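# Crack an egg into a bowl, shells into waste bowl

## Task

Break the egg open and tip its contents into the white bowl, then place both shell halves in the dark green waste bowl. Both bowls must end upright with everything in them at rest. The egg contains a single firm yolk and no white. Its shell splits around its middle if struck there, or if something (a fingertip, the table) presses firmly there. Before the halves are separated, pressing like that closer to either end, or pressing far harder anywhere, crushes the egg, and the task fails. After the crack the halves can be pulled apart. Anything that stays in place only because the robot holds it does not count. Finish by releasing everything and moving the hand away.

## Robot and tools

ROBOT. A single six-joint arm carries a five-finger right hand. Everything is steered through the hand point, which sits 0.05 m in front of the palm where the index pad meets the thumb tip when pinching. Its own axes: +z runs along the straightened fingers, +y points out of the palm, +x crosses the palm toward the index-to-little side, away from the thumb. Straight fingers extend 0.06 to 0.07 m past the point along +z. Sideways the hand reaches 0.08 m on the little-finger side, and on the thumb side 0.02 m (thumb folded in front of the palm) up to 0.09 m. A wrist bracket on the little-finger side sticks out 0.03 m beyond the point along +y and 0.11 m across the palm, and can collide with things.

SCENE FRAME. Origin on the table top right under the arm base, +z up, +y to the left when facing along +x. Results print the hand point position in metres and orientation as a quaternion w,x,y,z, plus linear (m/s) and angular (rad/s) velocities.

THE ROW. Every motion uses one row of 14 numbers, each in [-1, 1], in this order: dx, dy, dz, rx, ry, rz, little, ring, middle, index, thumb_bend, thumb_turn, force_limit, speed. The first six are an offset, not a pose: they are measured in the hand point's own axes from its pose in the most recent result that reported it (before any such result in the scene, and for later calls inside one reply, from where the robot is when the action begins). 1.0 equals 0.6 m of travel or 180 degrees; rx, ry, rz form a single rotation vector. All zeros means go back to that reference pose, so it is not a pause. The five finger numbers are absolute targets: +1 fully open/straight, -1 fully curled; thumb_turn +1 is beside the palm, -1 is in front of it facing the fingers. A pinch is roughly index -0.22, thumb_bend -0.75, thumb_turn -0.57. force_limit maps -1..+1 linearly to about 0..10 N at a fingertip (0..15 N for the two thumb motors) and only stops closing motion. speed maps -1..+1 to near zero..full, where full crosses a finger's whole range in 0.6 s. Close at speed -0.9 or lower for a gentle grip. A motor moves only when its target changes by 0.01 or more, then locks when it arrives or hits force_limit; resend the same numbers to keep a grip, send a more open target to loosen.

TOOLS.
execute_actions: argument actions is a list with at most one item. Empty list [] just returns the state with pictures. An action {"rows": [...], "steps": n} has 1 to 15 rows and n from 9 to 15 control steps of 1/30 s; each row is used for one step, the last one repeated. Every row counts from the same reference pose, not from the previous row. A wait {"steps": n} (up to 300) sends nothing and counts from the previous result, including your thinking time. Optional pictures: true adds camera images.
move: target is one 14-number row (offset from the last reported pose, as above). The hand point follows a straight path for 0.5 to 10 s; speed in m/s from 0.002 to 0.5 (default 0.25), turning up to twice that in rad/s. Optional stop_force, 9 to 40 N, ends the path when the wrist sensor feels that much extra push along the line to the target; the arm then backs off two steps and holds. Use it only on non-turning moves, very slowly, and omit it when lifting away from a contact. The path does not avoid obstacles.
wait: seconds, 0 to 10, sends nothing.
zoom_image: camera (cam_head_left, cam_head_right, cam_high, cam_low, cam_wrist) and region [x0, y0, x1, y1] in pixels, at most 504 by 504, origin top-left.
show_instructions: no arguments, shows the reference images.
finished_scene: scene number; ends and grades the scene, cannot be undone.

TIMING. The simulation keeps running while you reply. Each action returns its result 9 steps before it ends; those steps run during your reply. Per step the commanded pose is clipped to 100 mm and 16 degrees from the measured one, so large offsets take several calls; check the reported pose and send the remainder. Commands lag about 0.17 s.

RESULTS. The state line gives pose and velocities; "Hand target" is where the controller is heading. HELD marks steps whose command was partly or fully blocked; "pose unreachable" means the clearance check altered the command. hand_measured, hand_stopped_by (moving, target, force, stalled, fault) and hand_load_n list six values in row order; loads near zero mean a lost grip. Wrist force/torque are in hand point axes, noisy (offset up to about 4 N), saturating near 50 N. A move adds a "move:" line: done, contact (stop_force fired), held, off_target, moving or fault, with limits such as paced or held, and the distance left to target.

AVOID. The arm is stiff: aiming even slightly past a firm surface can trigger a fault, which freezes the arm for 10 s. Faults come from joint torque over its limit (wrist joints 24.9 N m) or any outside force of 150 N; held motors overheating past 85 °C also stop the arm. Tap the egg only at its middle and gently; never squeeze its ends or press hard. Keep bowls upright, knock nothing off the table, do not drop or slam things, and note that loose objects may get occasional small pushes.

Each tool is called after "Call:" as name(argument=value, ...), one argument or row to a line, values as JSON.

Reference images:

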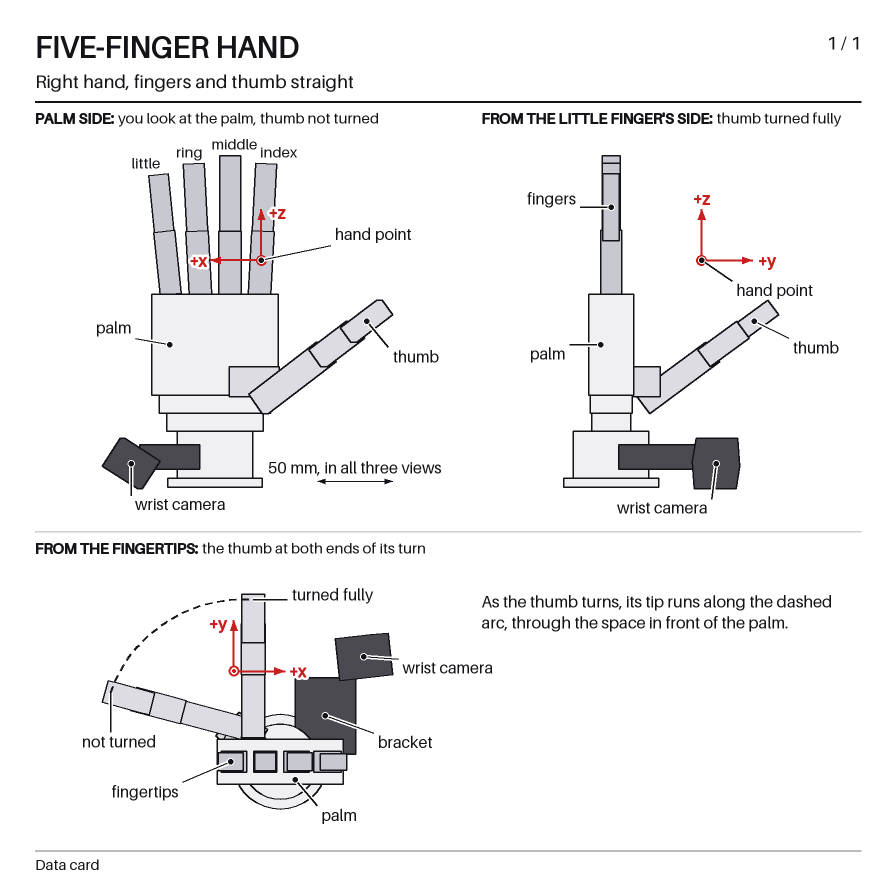

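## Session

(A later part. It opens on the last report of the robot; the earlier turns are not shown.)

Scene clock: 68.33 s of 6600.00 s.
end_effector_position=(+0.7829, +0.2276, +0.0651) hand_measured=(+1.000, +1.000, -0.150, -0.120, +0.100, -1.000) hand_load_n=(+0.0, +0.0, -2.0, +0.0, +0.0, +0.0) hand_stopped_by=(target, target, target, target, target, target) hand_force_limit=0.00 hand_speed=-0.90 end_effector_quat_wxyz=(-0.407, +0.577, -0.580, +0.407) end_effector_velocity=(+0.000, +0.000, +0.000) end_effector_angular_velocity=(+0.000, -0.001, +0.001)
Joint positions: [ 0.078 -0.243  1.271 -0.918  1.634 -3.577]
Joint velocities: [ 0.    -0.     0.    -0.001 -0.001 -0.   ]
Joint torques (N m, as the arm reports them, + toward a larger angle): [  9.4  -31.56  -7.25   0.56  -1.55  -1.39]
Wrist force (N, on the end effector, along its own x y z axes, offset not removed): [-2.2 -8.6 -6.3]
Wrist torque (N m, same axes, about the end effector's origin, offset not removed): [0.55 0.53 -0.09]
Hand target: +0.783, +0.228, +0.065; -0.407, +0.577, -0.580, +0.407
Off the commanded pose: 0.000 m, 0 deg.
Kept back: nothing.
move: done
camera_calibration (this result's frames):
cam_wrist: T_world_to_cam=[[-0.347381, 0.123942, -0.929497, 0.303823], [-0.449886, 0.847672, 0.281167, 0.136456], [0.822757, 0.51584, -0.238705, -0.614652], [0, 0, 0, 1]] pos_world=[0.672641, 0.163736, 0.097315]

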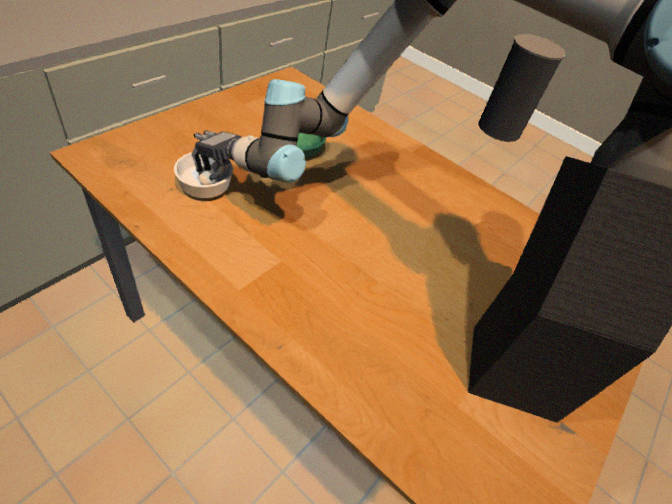

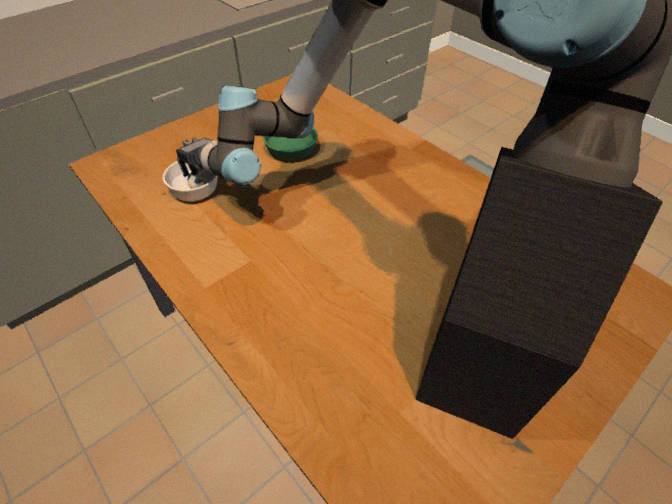

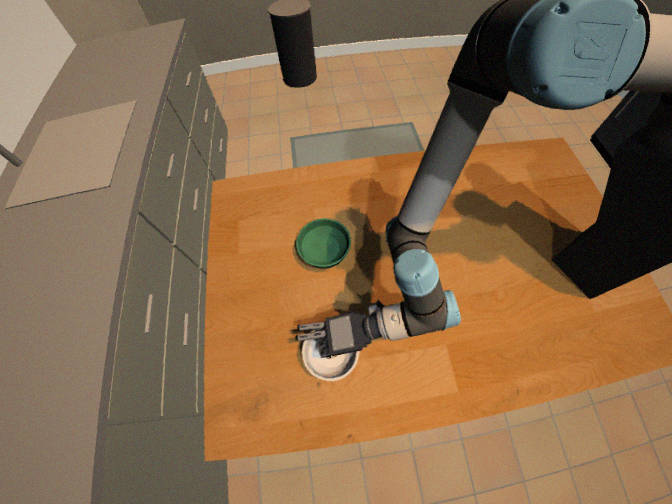

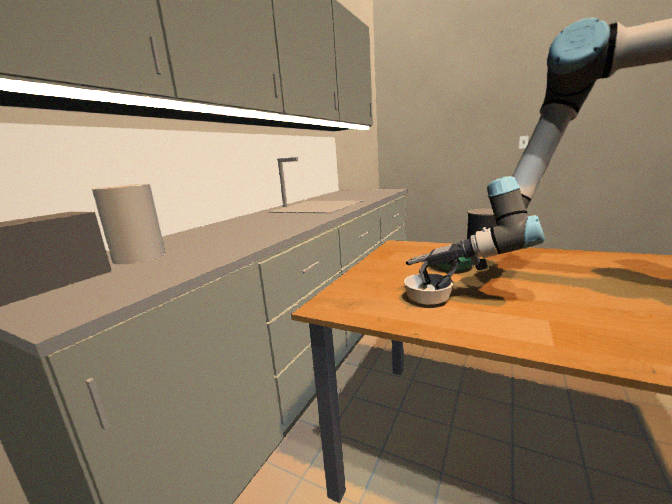

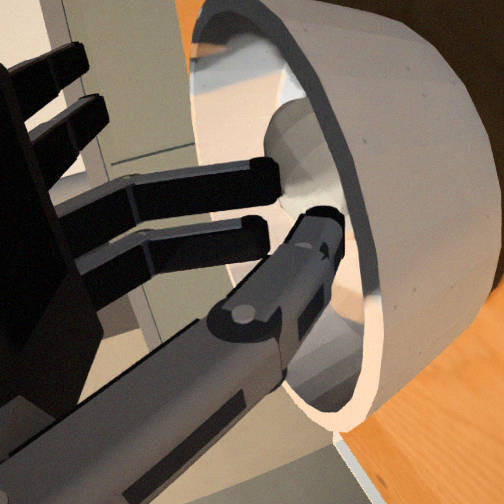

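Call:
move(
  target=[0,-0.005,-0.002,0,0,0,1,1,-0.15,-0.12,-0.1,-1,0,-0.5],
  speed=0.02,
)

Call:
move(
  target=[0,-0.0045,0.0125,0,0,0,1,1,-0.15,-0.12,-0.1,-1,0,-0.5],
  speed=0.02,
)

Call:
move(
  target=[0,0.028,0.01,0,0,0,1,1,-0.15,-0.12,-0.1,-1,0,-0.5],
  speed=0.003,
  stop_force=9,
)

Call:
zoom_image(
  camera="cam_head_left",
  region=[160, 130, 260, 210],
)

Scene clock: 69.43 s of 6600.00 s.
end_effector_position=(+0.7828, +0.2276, +0.0682) hand_measured=(+1.000, +1.000, -0.150, -0.120, -0.100, -1.000) hand_load_n=(+0.0, +0.0, +0.0, +0.0, +0.0, +0.0) hand_stopped_by=(target, target, target, target, target, target) hand_force_limit=0.00 hand_speed=-0.50 end_effector_quat_wxyz=(-0.407, +0.577, -0.580, +0.407) end_effector_velocity=(+0.001, -0.000, +0.002) end_effector_angular_velocity=(+0.000, -0.001, -0.001)
Joint positions: [ 0.08  -0.249  1.276 -0.917  1.636 -3.576]
Joint velocities: [ 0.001 -0.004  0.003  0.     0.002  0.001]
Joint torques (N m, as the arm reports them, + toward a larger angle): [ 38.93 -51.91   1.04   1.04   1.77   1.53]
Wrist force (N, on the end effector, along its own x y z axes, offset not removed): [-2.2 4.4 -0.3]
Wrist torque (N m, same axes, about the end effector's origin, offset not removed): [0.87 0.18 0.00]
Hand target: +0.783, +0.228, +0.068; -0.407, +0.577, -0.580, +0.407
Off the commanded pose: 0.000 m, 0 deg.
Kept back: nothing.
move: done
camera_calibration (this result's frames):
cam_wrist: T_world_to_cam=[[-0.347395, 0.123904, -0.929497, 0.30666], [-0.44988, 0.847684, 0.281139, 0.135558], [0.822754, 0.515828, -0.238739, -0.613812], [0, 0, 0, 1]] pos_world=[0.672533, 0.163714, 0.100388]

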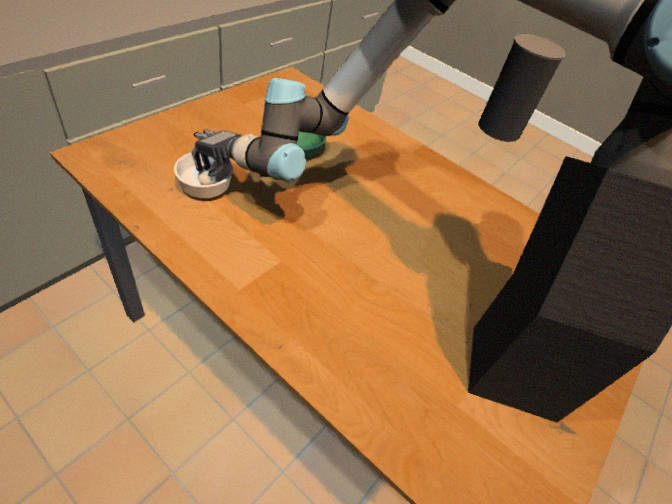

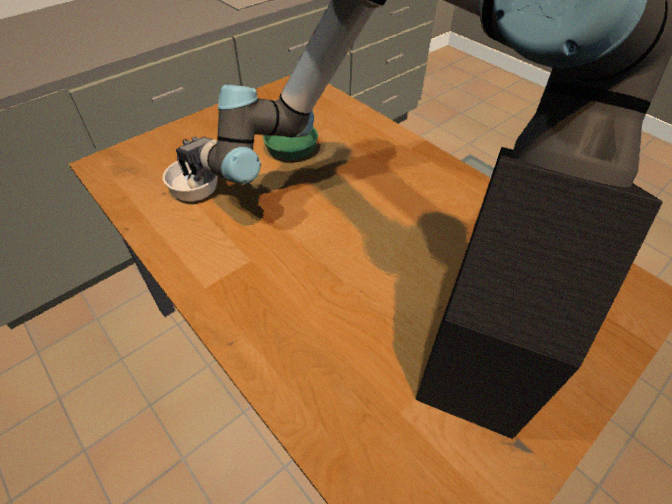

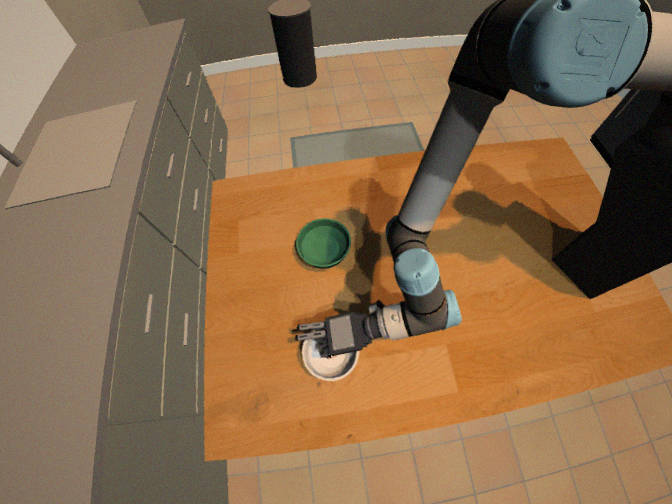

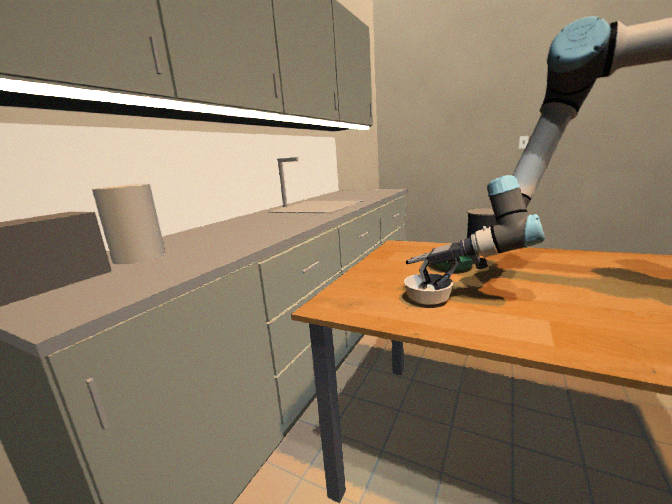

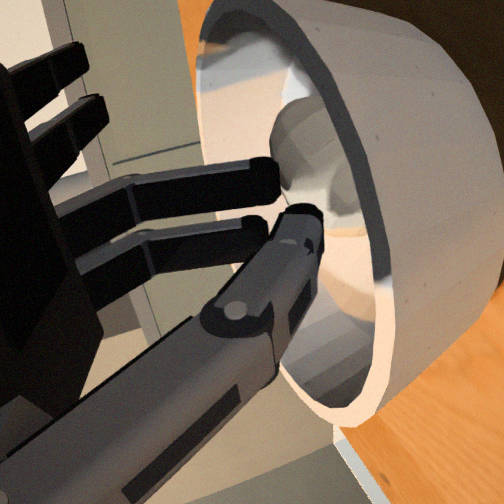

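Scene clock: 70.17 s of 6600.00 s.
end_effector_position=(+0.7905, +0.2275, +0.0682) hand_measured=(+1.000, +1.000, -0.150, -0.120, -0.100, -1.000) hand_load_n=(+0.0, +0.0, +0.0, +0.0, +0.0, +0.0) hand_stopped_by=(target, target, target, target, target, target) hand_force_limit=0.00 hand_speed=-0.50 end_effector_quat_wxyz=(-0.407, +0.577, -0.580, +0.407) end_effector_velocity=(+0.002, +0.000, -0.000) end_effector_angular_velocity=(+0.000, +0.001, +0.000)
Joint positions: [ 0.081 -0.242  1.249 -0.896  1.637 -3.576]
Joint velocities: [ 0.     0.003 -0.009  0.008  0.001  0.   ]
Joint torques (N m, as the arm reports them, + toward a larger angle): [ 38.89 -42.07 -11.61   1.25   1.7    1.99]
Wrist force (N, on the end effector, along its own x y z axes, offset not removed): [1.0 1.8 -1.6]
Wrist torque (N m, same axes, about the end effector's origin, offset not removed): [0.25 0.06 0.38]
Hand target: +0.791, +0.228, +0.068; -0.407, +0.577, -0.580, +0.407
Off the commanded pose: 0.000 m, 0 deg.
Kept back: nothing.
move: done
camera_calibration (this result's frames):
cam_wrist: T_world_to_cam=[[-0.347366, 0.123908, -0.929507, 0.30932], [-0.449885, 0.847686, 0.281127, 0.139036], [0.822764, 0.515825, -0.238713, -0.620132], [0, 0, 0, 1]] pos_world=[0.680219, 0.163694, 0.100395]

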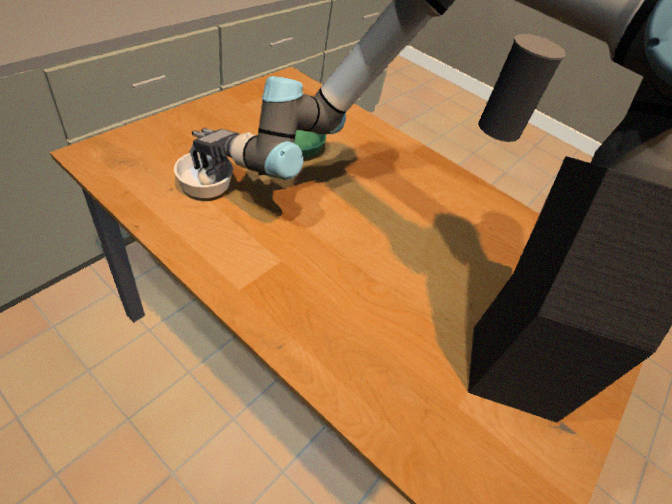

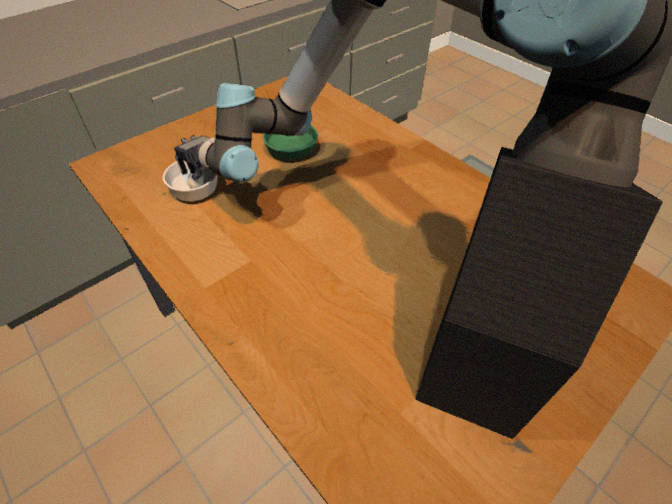

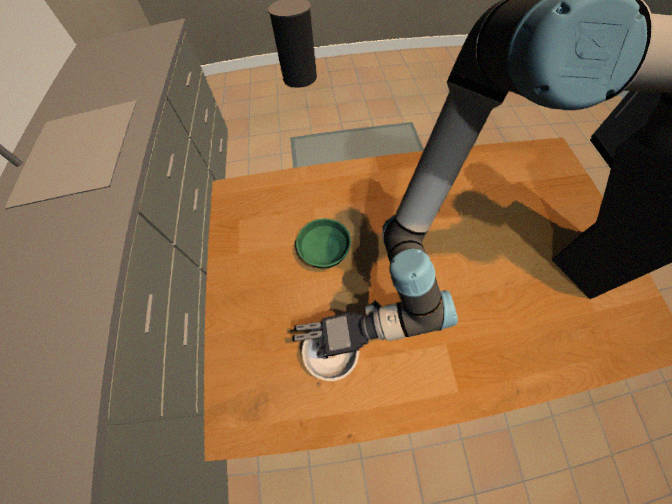

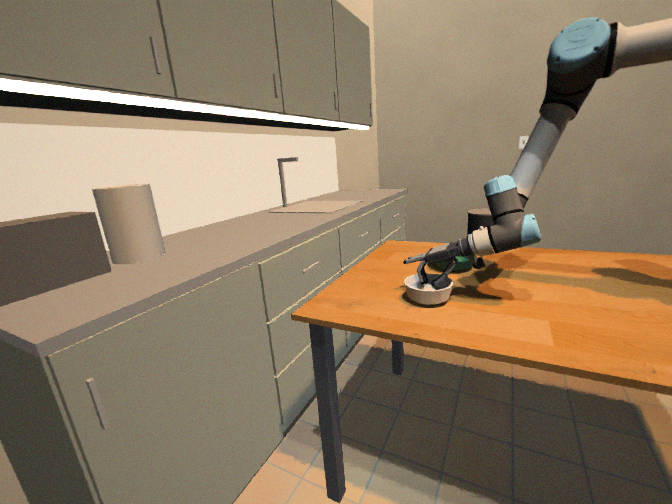

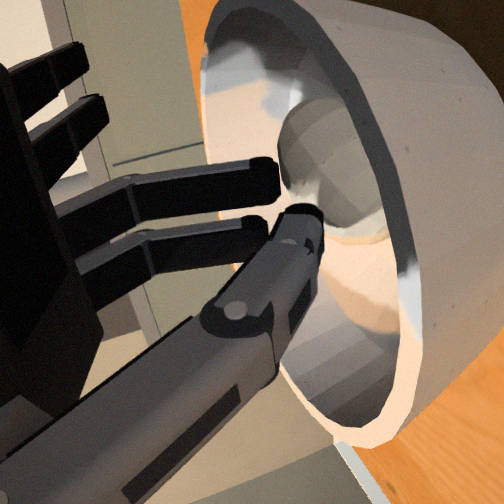

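Scene clock: 71.53 s of 6600.00 s.
end_effector_position=(+0.7906, +0.2275, +0.0653) hand_measured=(+1.000, +1.000, -0.150, -0.120, -0.100, -1.000) hand_load_n=(+0.0, +0.0, -0.5, +0.0, +0.0, +0.0) hand_stopped_by=(target, target, target, target, target, target) hand_force_limit=0.00 hand_speed=-0.50 end_effector_quat_wxyz=(-0.407, +0.577, -0.580, +0.407) end_effector_velocity=(+0.001, -0.001, +0.002) end_effector_angular_velocity=(+0.000, -0.002, +0.000)
Joint positions: [ 0.079 -0.236  1.243 -0.897  1.635 -3.577]
Joint velocities: [ 0.    -0.004  0.002 -0.    -0.001  0.   ]
Joint torques (N m, as the arm reports them, + toward a larger angle): [ 21.44 -48.18   3.92   1.4    0.91  -1.23]
Wrist force (N, on the end effector, along its own x y z axes, offset not removed): [2.4 -3.0 -3.8]
Wrist torque (N m, same axes, about the end effector's origin, offset not removed): [1.03 -0.11 0.04]
Hand target: +0.791, +0.228, +0.065; -0.407, +0.577, -0.580, +0.407
Off the commanded pose: 0.015 m, 0 deg.
Kept back: nothing.
move: contact
camera_calibration (this result's frames):
cam_wrist: T_world_to_cam=[[-0.347069, 0.123926, -0.929616, 0.306403], [-0.449904, 0.847725, 0.280979, 0.139994], [0.822879, 0.515757, -0.238464, -0.621005], [0, 0, 0, 1]] pos_world=[0.680339, 0.16364, 0.0974142]

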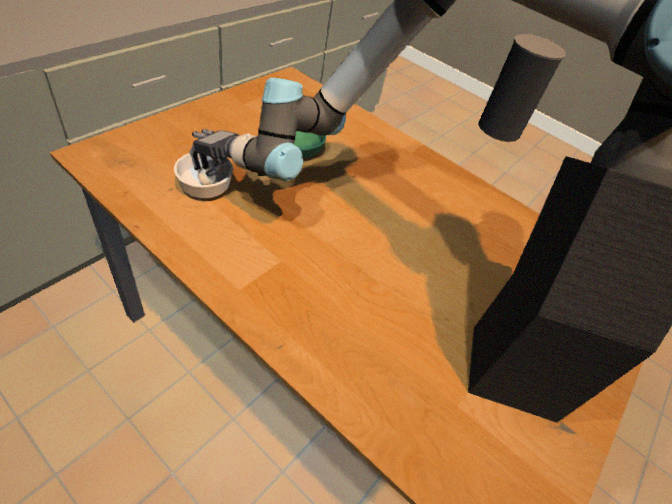

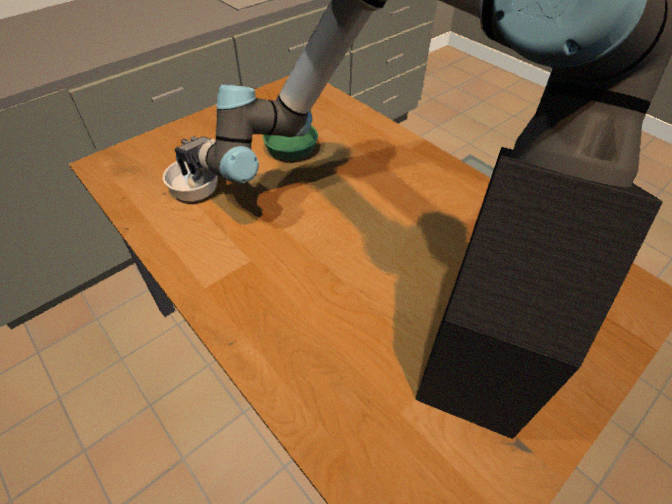

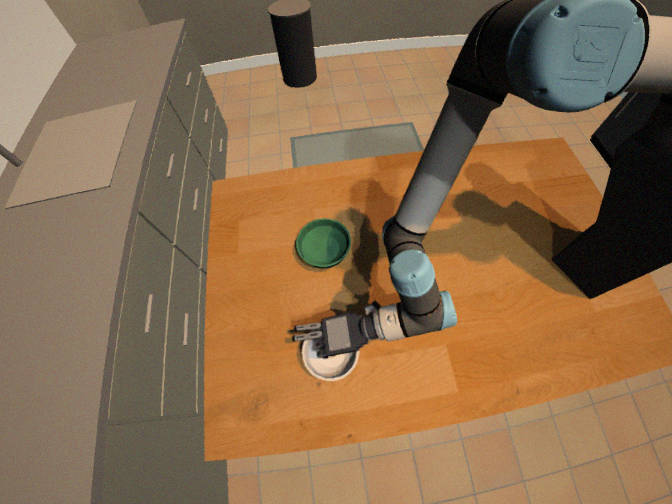

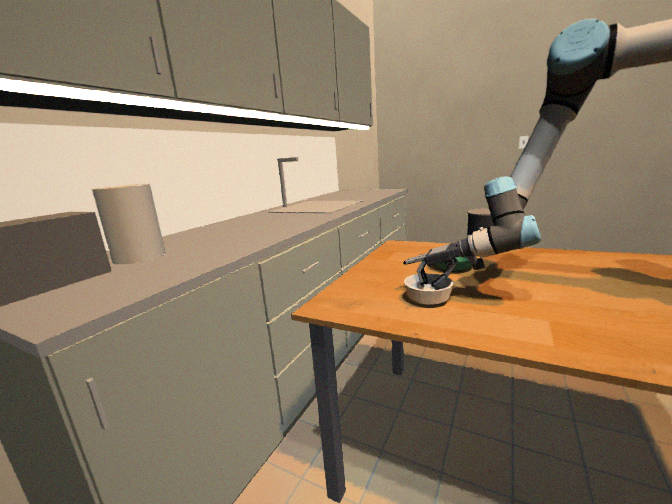

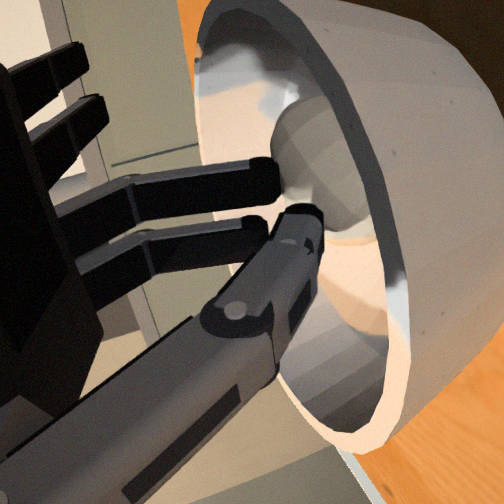

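Region (160, 130, 260, 210) of cam_head_left's 672x504 image, scaled by 5.040, with more detail than that image has; it fills the top 403 rows of this view, and the rest is white.

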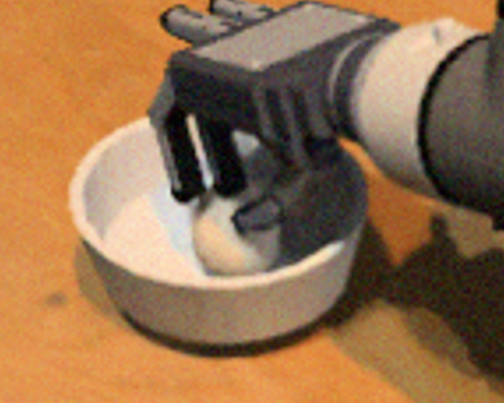

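Call:
move(
  target=[0,0.0004,0,0,0,0,1,1,-0.15,-0.12,0.12,-1,0,-0.9],
)

Call:
zoom_image(
  camera="cam_head_left",
  region=[160, 130, 260, 210],
)

Scene clock: 74.87 s of 6600.00 s.
end_effector_position=(+0.7905, +0.2275, +0.0651) hand_measured=(+1.000, +1.000, -0.150, -0.120, +0.120, -1.000) hand_load_n=(+0.0, +0.0, -0.5, +0.0, +0.0, +0.0) hand_stopped_by=(target, target, target, target, target, target) hand_force_limit=0.00 hand_speed=-0.90 end_effector_quat_wxyz=(-0.407, +0.577, -0.580, +0.407) end_effector_velocity=(+0.000, -0.000, -0.000) end_effector_angular_velocity=(+0.000, +0.000, -0.001)
Joint positions: [ 0.079 -0.236  1.243 -0.898  1.634 -3.577]
Joint velocities: [-0.     0.    -0.    -0.     0.001  0.   ]
Joint torques (N m, as the arm reports them, + toward a larger angle): [ 10.29 -30.66  -5.57   1.4   -1.73  -1.43]
Wrist force (N, on the end effector, along its own x y z axes, offset not removed): [-3.7 -10.2 -0.9]
Wrist torque (N m, same axes, about the end effector's origin, offset not removed): [0.10 0.69 -0.41]
Hand target: +0.791, +0.227, +0.065; -0.407, +0.577, -0.580, +0.407
Off the commanded pose: 0.000 m, 0 deg.
Kept back: nothing.
move: done
camera_calibration (this result's frames):
cam_wrist: T_world_to_cam=[[-0.347058, 0.123927, -0.92962, 0.30616], [-0.449903, 0.847727, 0.280973, 0.140022], [0.822884, 0.515753, -0.238455, -0.620998], [0, 0, 0, 1]] pos_world=[0.680261, 0.16364, 0.0971894]

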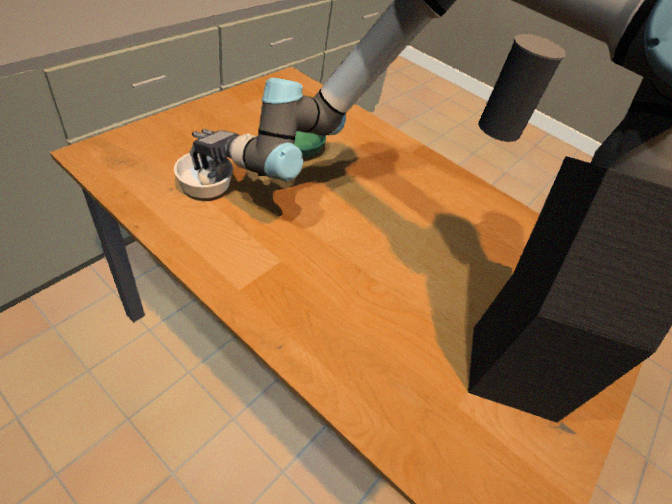

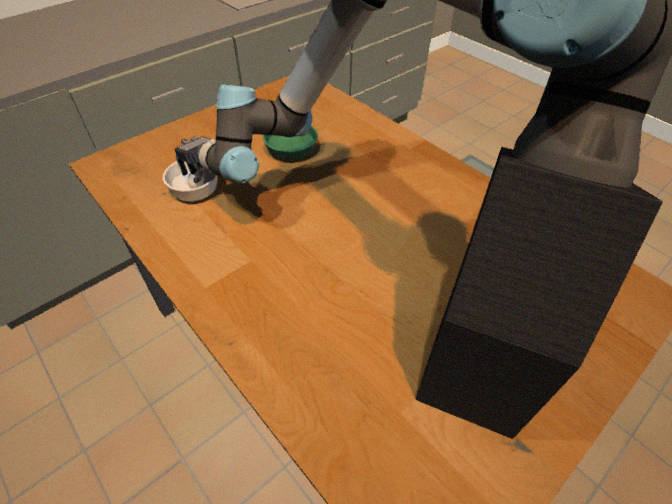

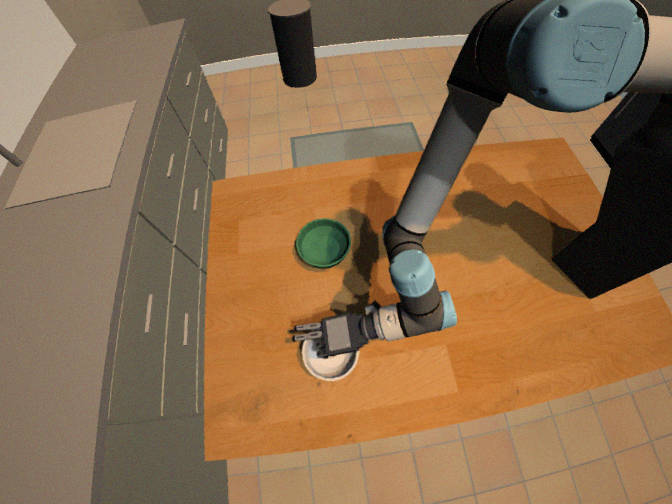

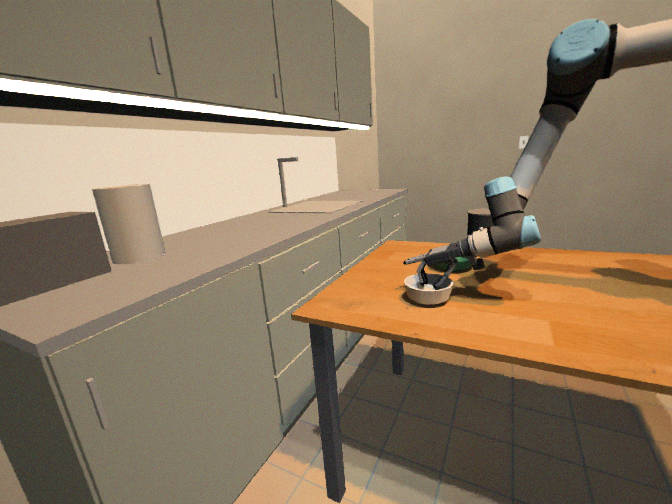

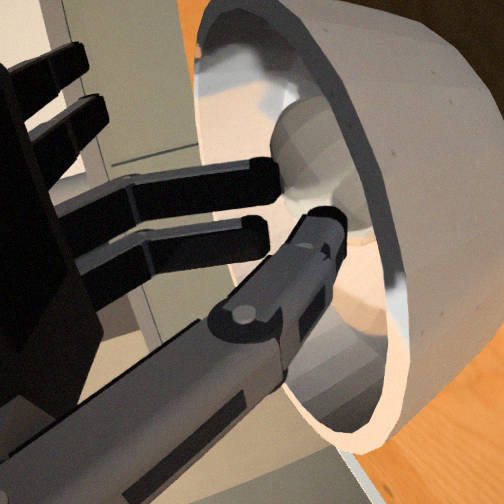

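Region (160, 130, 260, 210) of cam_head_left's 672x504 image, scaled by 5.040, with more detail than that image has; it fills the top 403 rows of this view, and the rest is white.

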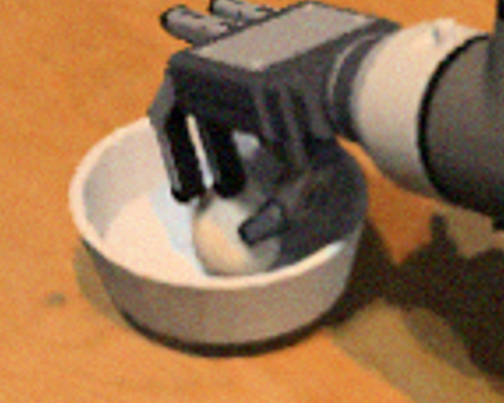

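Call:
move(
  target=[0,-0.002,0,0,0,0,1,1,0,0,0.05,-1,0,-0.7],
)

Call:
move(
  target=[0,0.02,0.007,0,0,0,1,1,0,0,0.05,-1,0,-0.7],
  speed=0.003,
  stop_force=12,
)

Call:
zoom_image(
  camera="cam_head_left",
  region=[160, 130, 260, 210],
)

Scene clock: 75.97 s of 6600.00 s.
end_effector_position=(+0.7909, +0.2274, +0.0661) hand_measured=(+1.000, +1.000, +0.000, +0.000, +0.050, -1.000) hand_load_n=(+0.0, +0.0, +0.0, +0.0, +0.0, +0.0) hand_stopped_by=(target, target, target, target, target, target) hand_force_limit=0.00 hand_speed=-0.70 end_effector_quat_wxyz=(-0.407, +0.577, -0.580, +0.407) end_effector_velocity=(+0.000, -0.000, +0.001) end_effector_angular_velocity=(-0.000, -0.000, -0.001)
Joint positions: [ 0.08  -0.238  1.244 -0.896  1.635 -3.577]
Joint velocities: [ 0.001 -0.001  0.    -0.     0.001  0.   ]
Joint torques (N m, as the arm reports them, + toward a larger angle): [ 39.47 -54.78   1.66   1.26   1.69   0.44]
Wrist force (N, on the end effector, along its own x y z axes, offset not removed): [3.9 3.7 1.0]
Wrist torque (N m, same axes, about the end effector's origin, offset not removed): [0.52 -0.32 0.01]
Hand target: +0.791, +0.227, +0.066; -0.407, +0.577, -0.580, +0.407
Off the commanded pose: 0.000 m, 0 deg.
Kept back: nothing.
move: done
camera_calibration (this result's frames):
cam_wrist: T_world_to_cam=[[-0.347083, 0.123846, -0.929621, 0.307326], [-0.449878, 0.847762, 0.280908, 0.13992], [0.822887, 0.515715, -0.238528, -0.621029], [0, 0, 0, 1]] pos_world=[0.680652, 0.163593, 0.098259]

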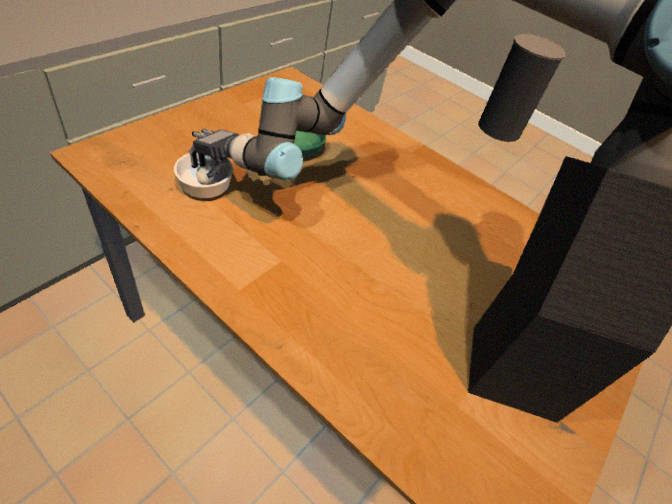

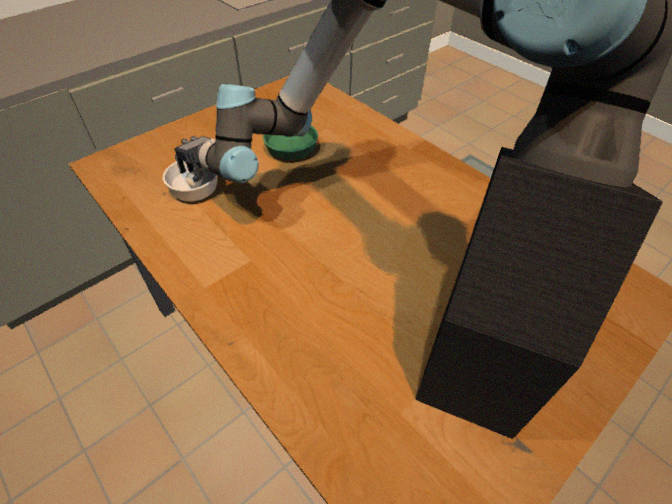

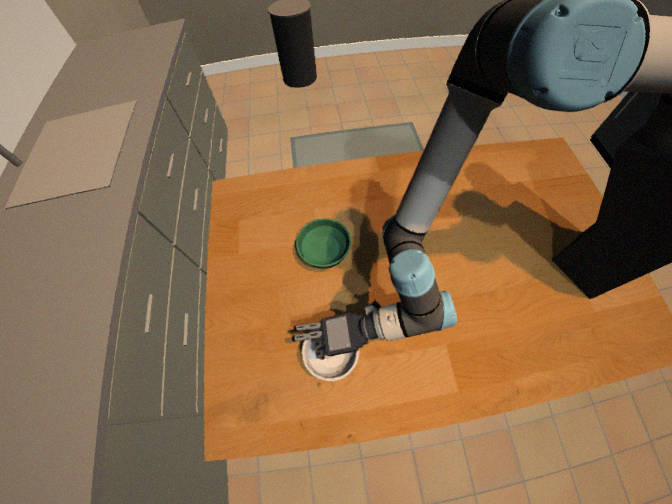

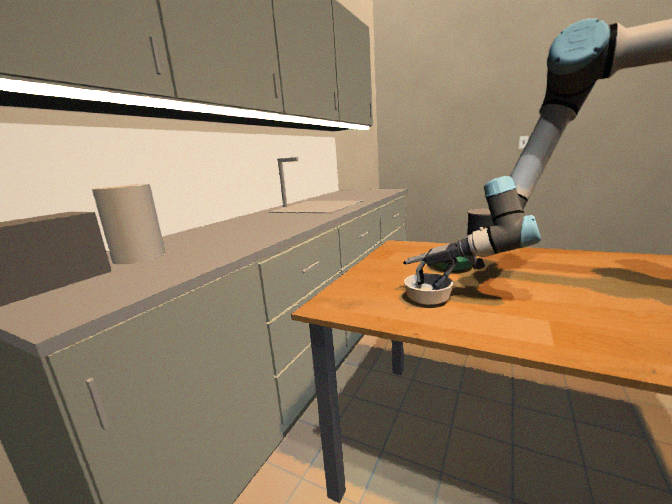

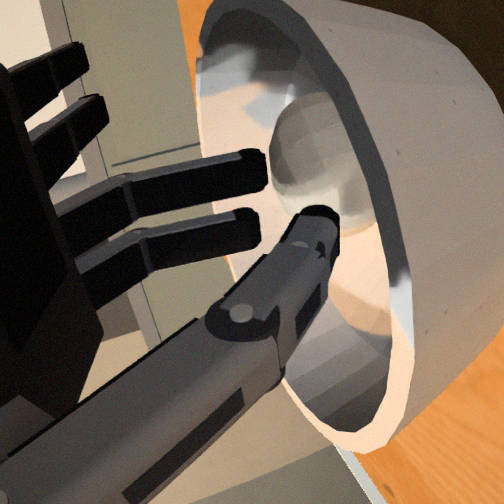

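Scene clock: 77.07 s of 6600.00 s.
end_effector_position=(+0.7911, +0.2274, +0.0640) hand_measured=(+1.000, +1.000, +0.000, +0.000, +0.050, -1.000) hand_load_n=(+0.0, +0.0, +1.0, +0.0, +0.0, +0.0) hand_stopped_by=(target, target, target, target, target, target) hand_force_limit=0.00 hand_speed=-0.70 end_effector_quat_wxyz=(-0.407, +0.577, -0.580, +0.408) end_effector_velocity=(+0.000, -0.001, +0.001) end_effector_angular_velocity=(-0.000, -0.000, -0.000)
Joint positions: [ 0.078 -0.233  1.24  -0.897  1.634 -3.577]
Joint velocities: [-0.    -0.004  0.003  0.     0.     0.   ]
Joint torques (N m, as the arm reports them, + toward a larger angle): [ 17.67 -45.34   4.54   2.23   2.09  -1.44]
Wrist force (N, on the end effector, along its own x y z axes, offset not removed): [-0.7 -14.0 -4.7]
Wrist torque (N m, same axes, about the end effector's origin, offset not removed): [0.28 -0.01 -0.30]
Hand target: +0.791, +0.227, +0.064; -0.407, +0.577, -0.580, +0.407
Off the commanded pose: 0.011 m, 0 deg.
Kept back: nothing.
move: contact
camera_calibration (this result's frames):
cam_wrist: T_world_to_cam=[[-0.346698, 0.123883, -0.92976, 0.305129], [-0.449936, 0.847788, 0.280737, 0.140668], [0.823018, 0.515663, -0.238187, -0.621748], [0, 0, 0, 1]] pos_world=[0.680789, 0.163556, 0.0961141]

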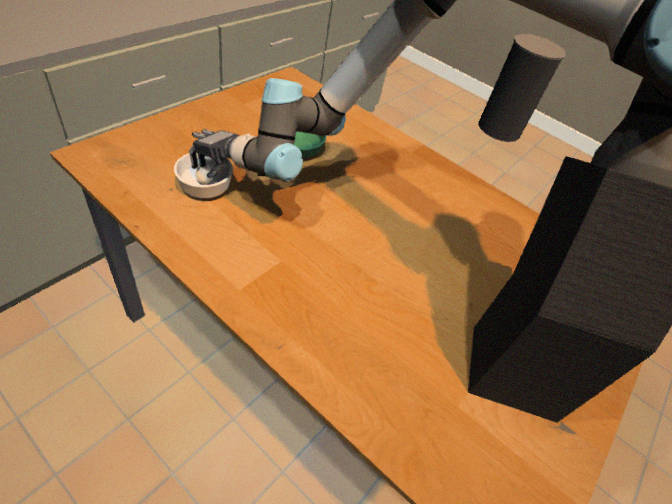

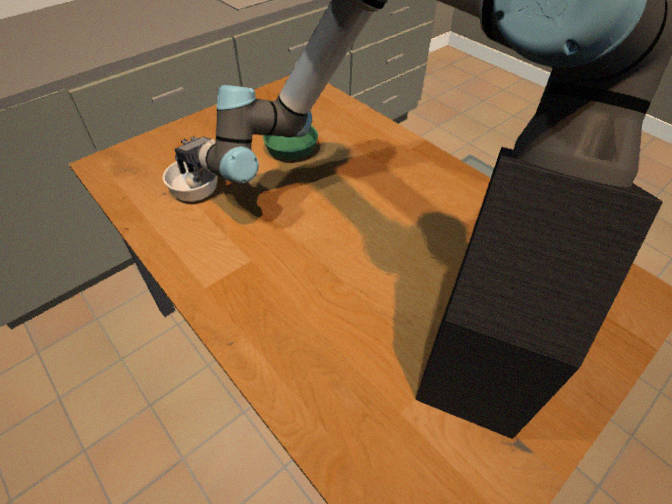

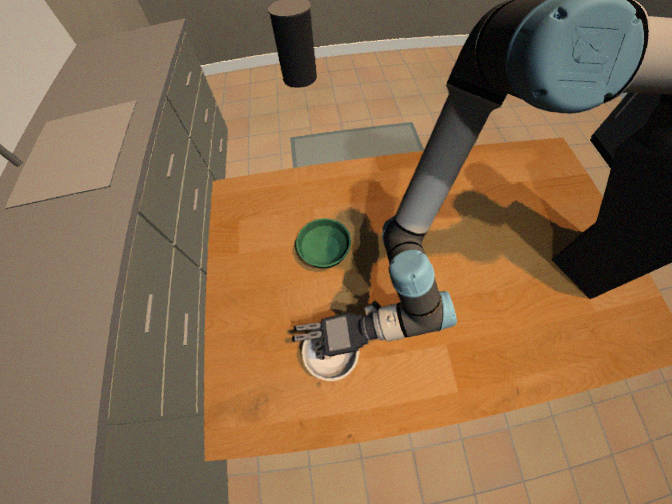

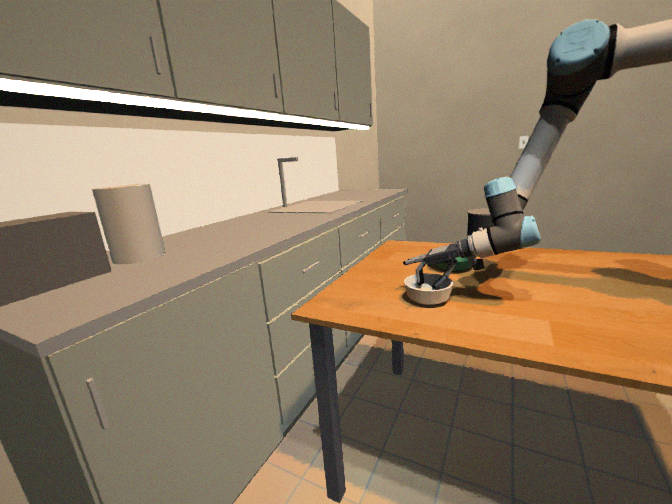

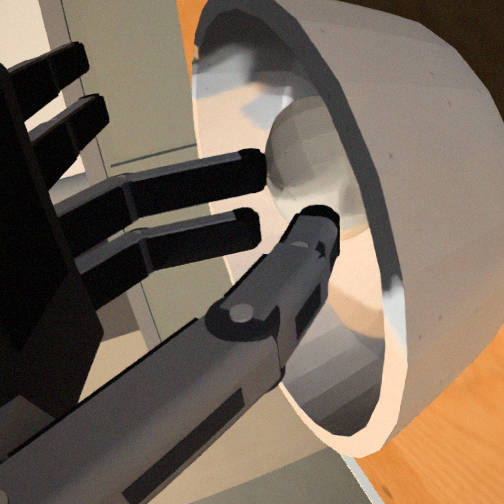

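Region (160, 130, 260, 210) of cam_head_left's 672x504 image, scaled by 5.040, with more detail than that image has; it fills the top 403 rows of this view, and the rest is white.

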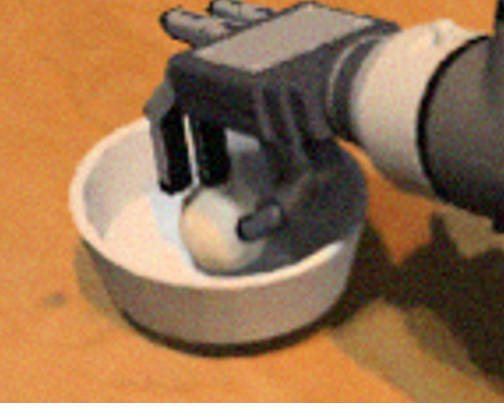

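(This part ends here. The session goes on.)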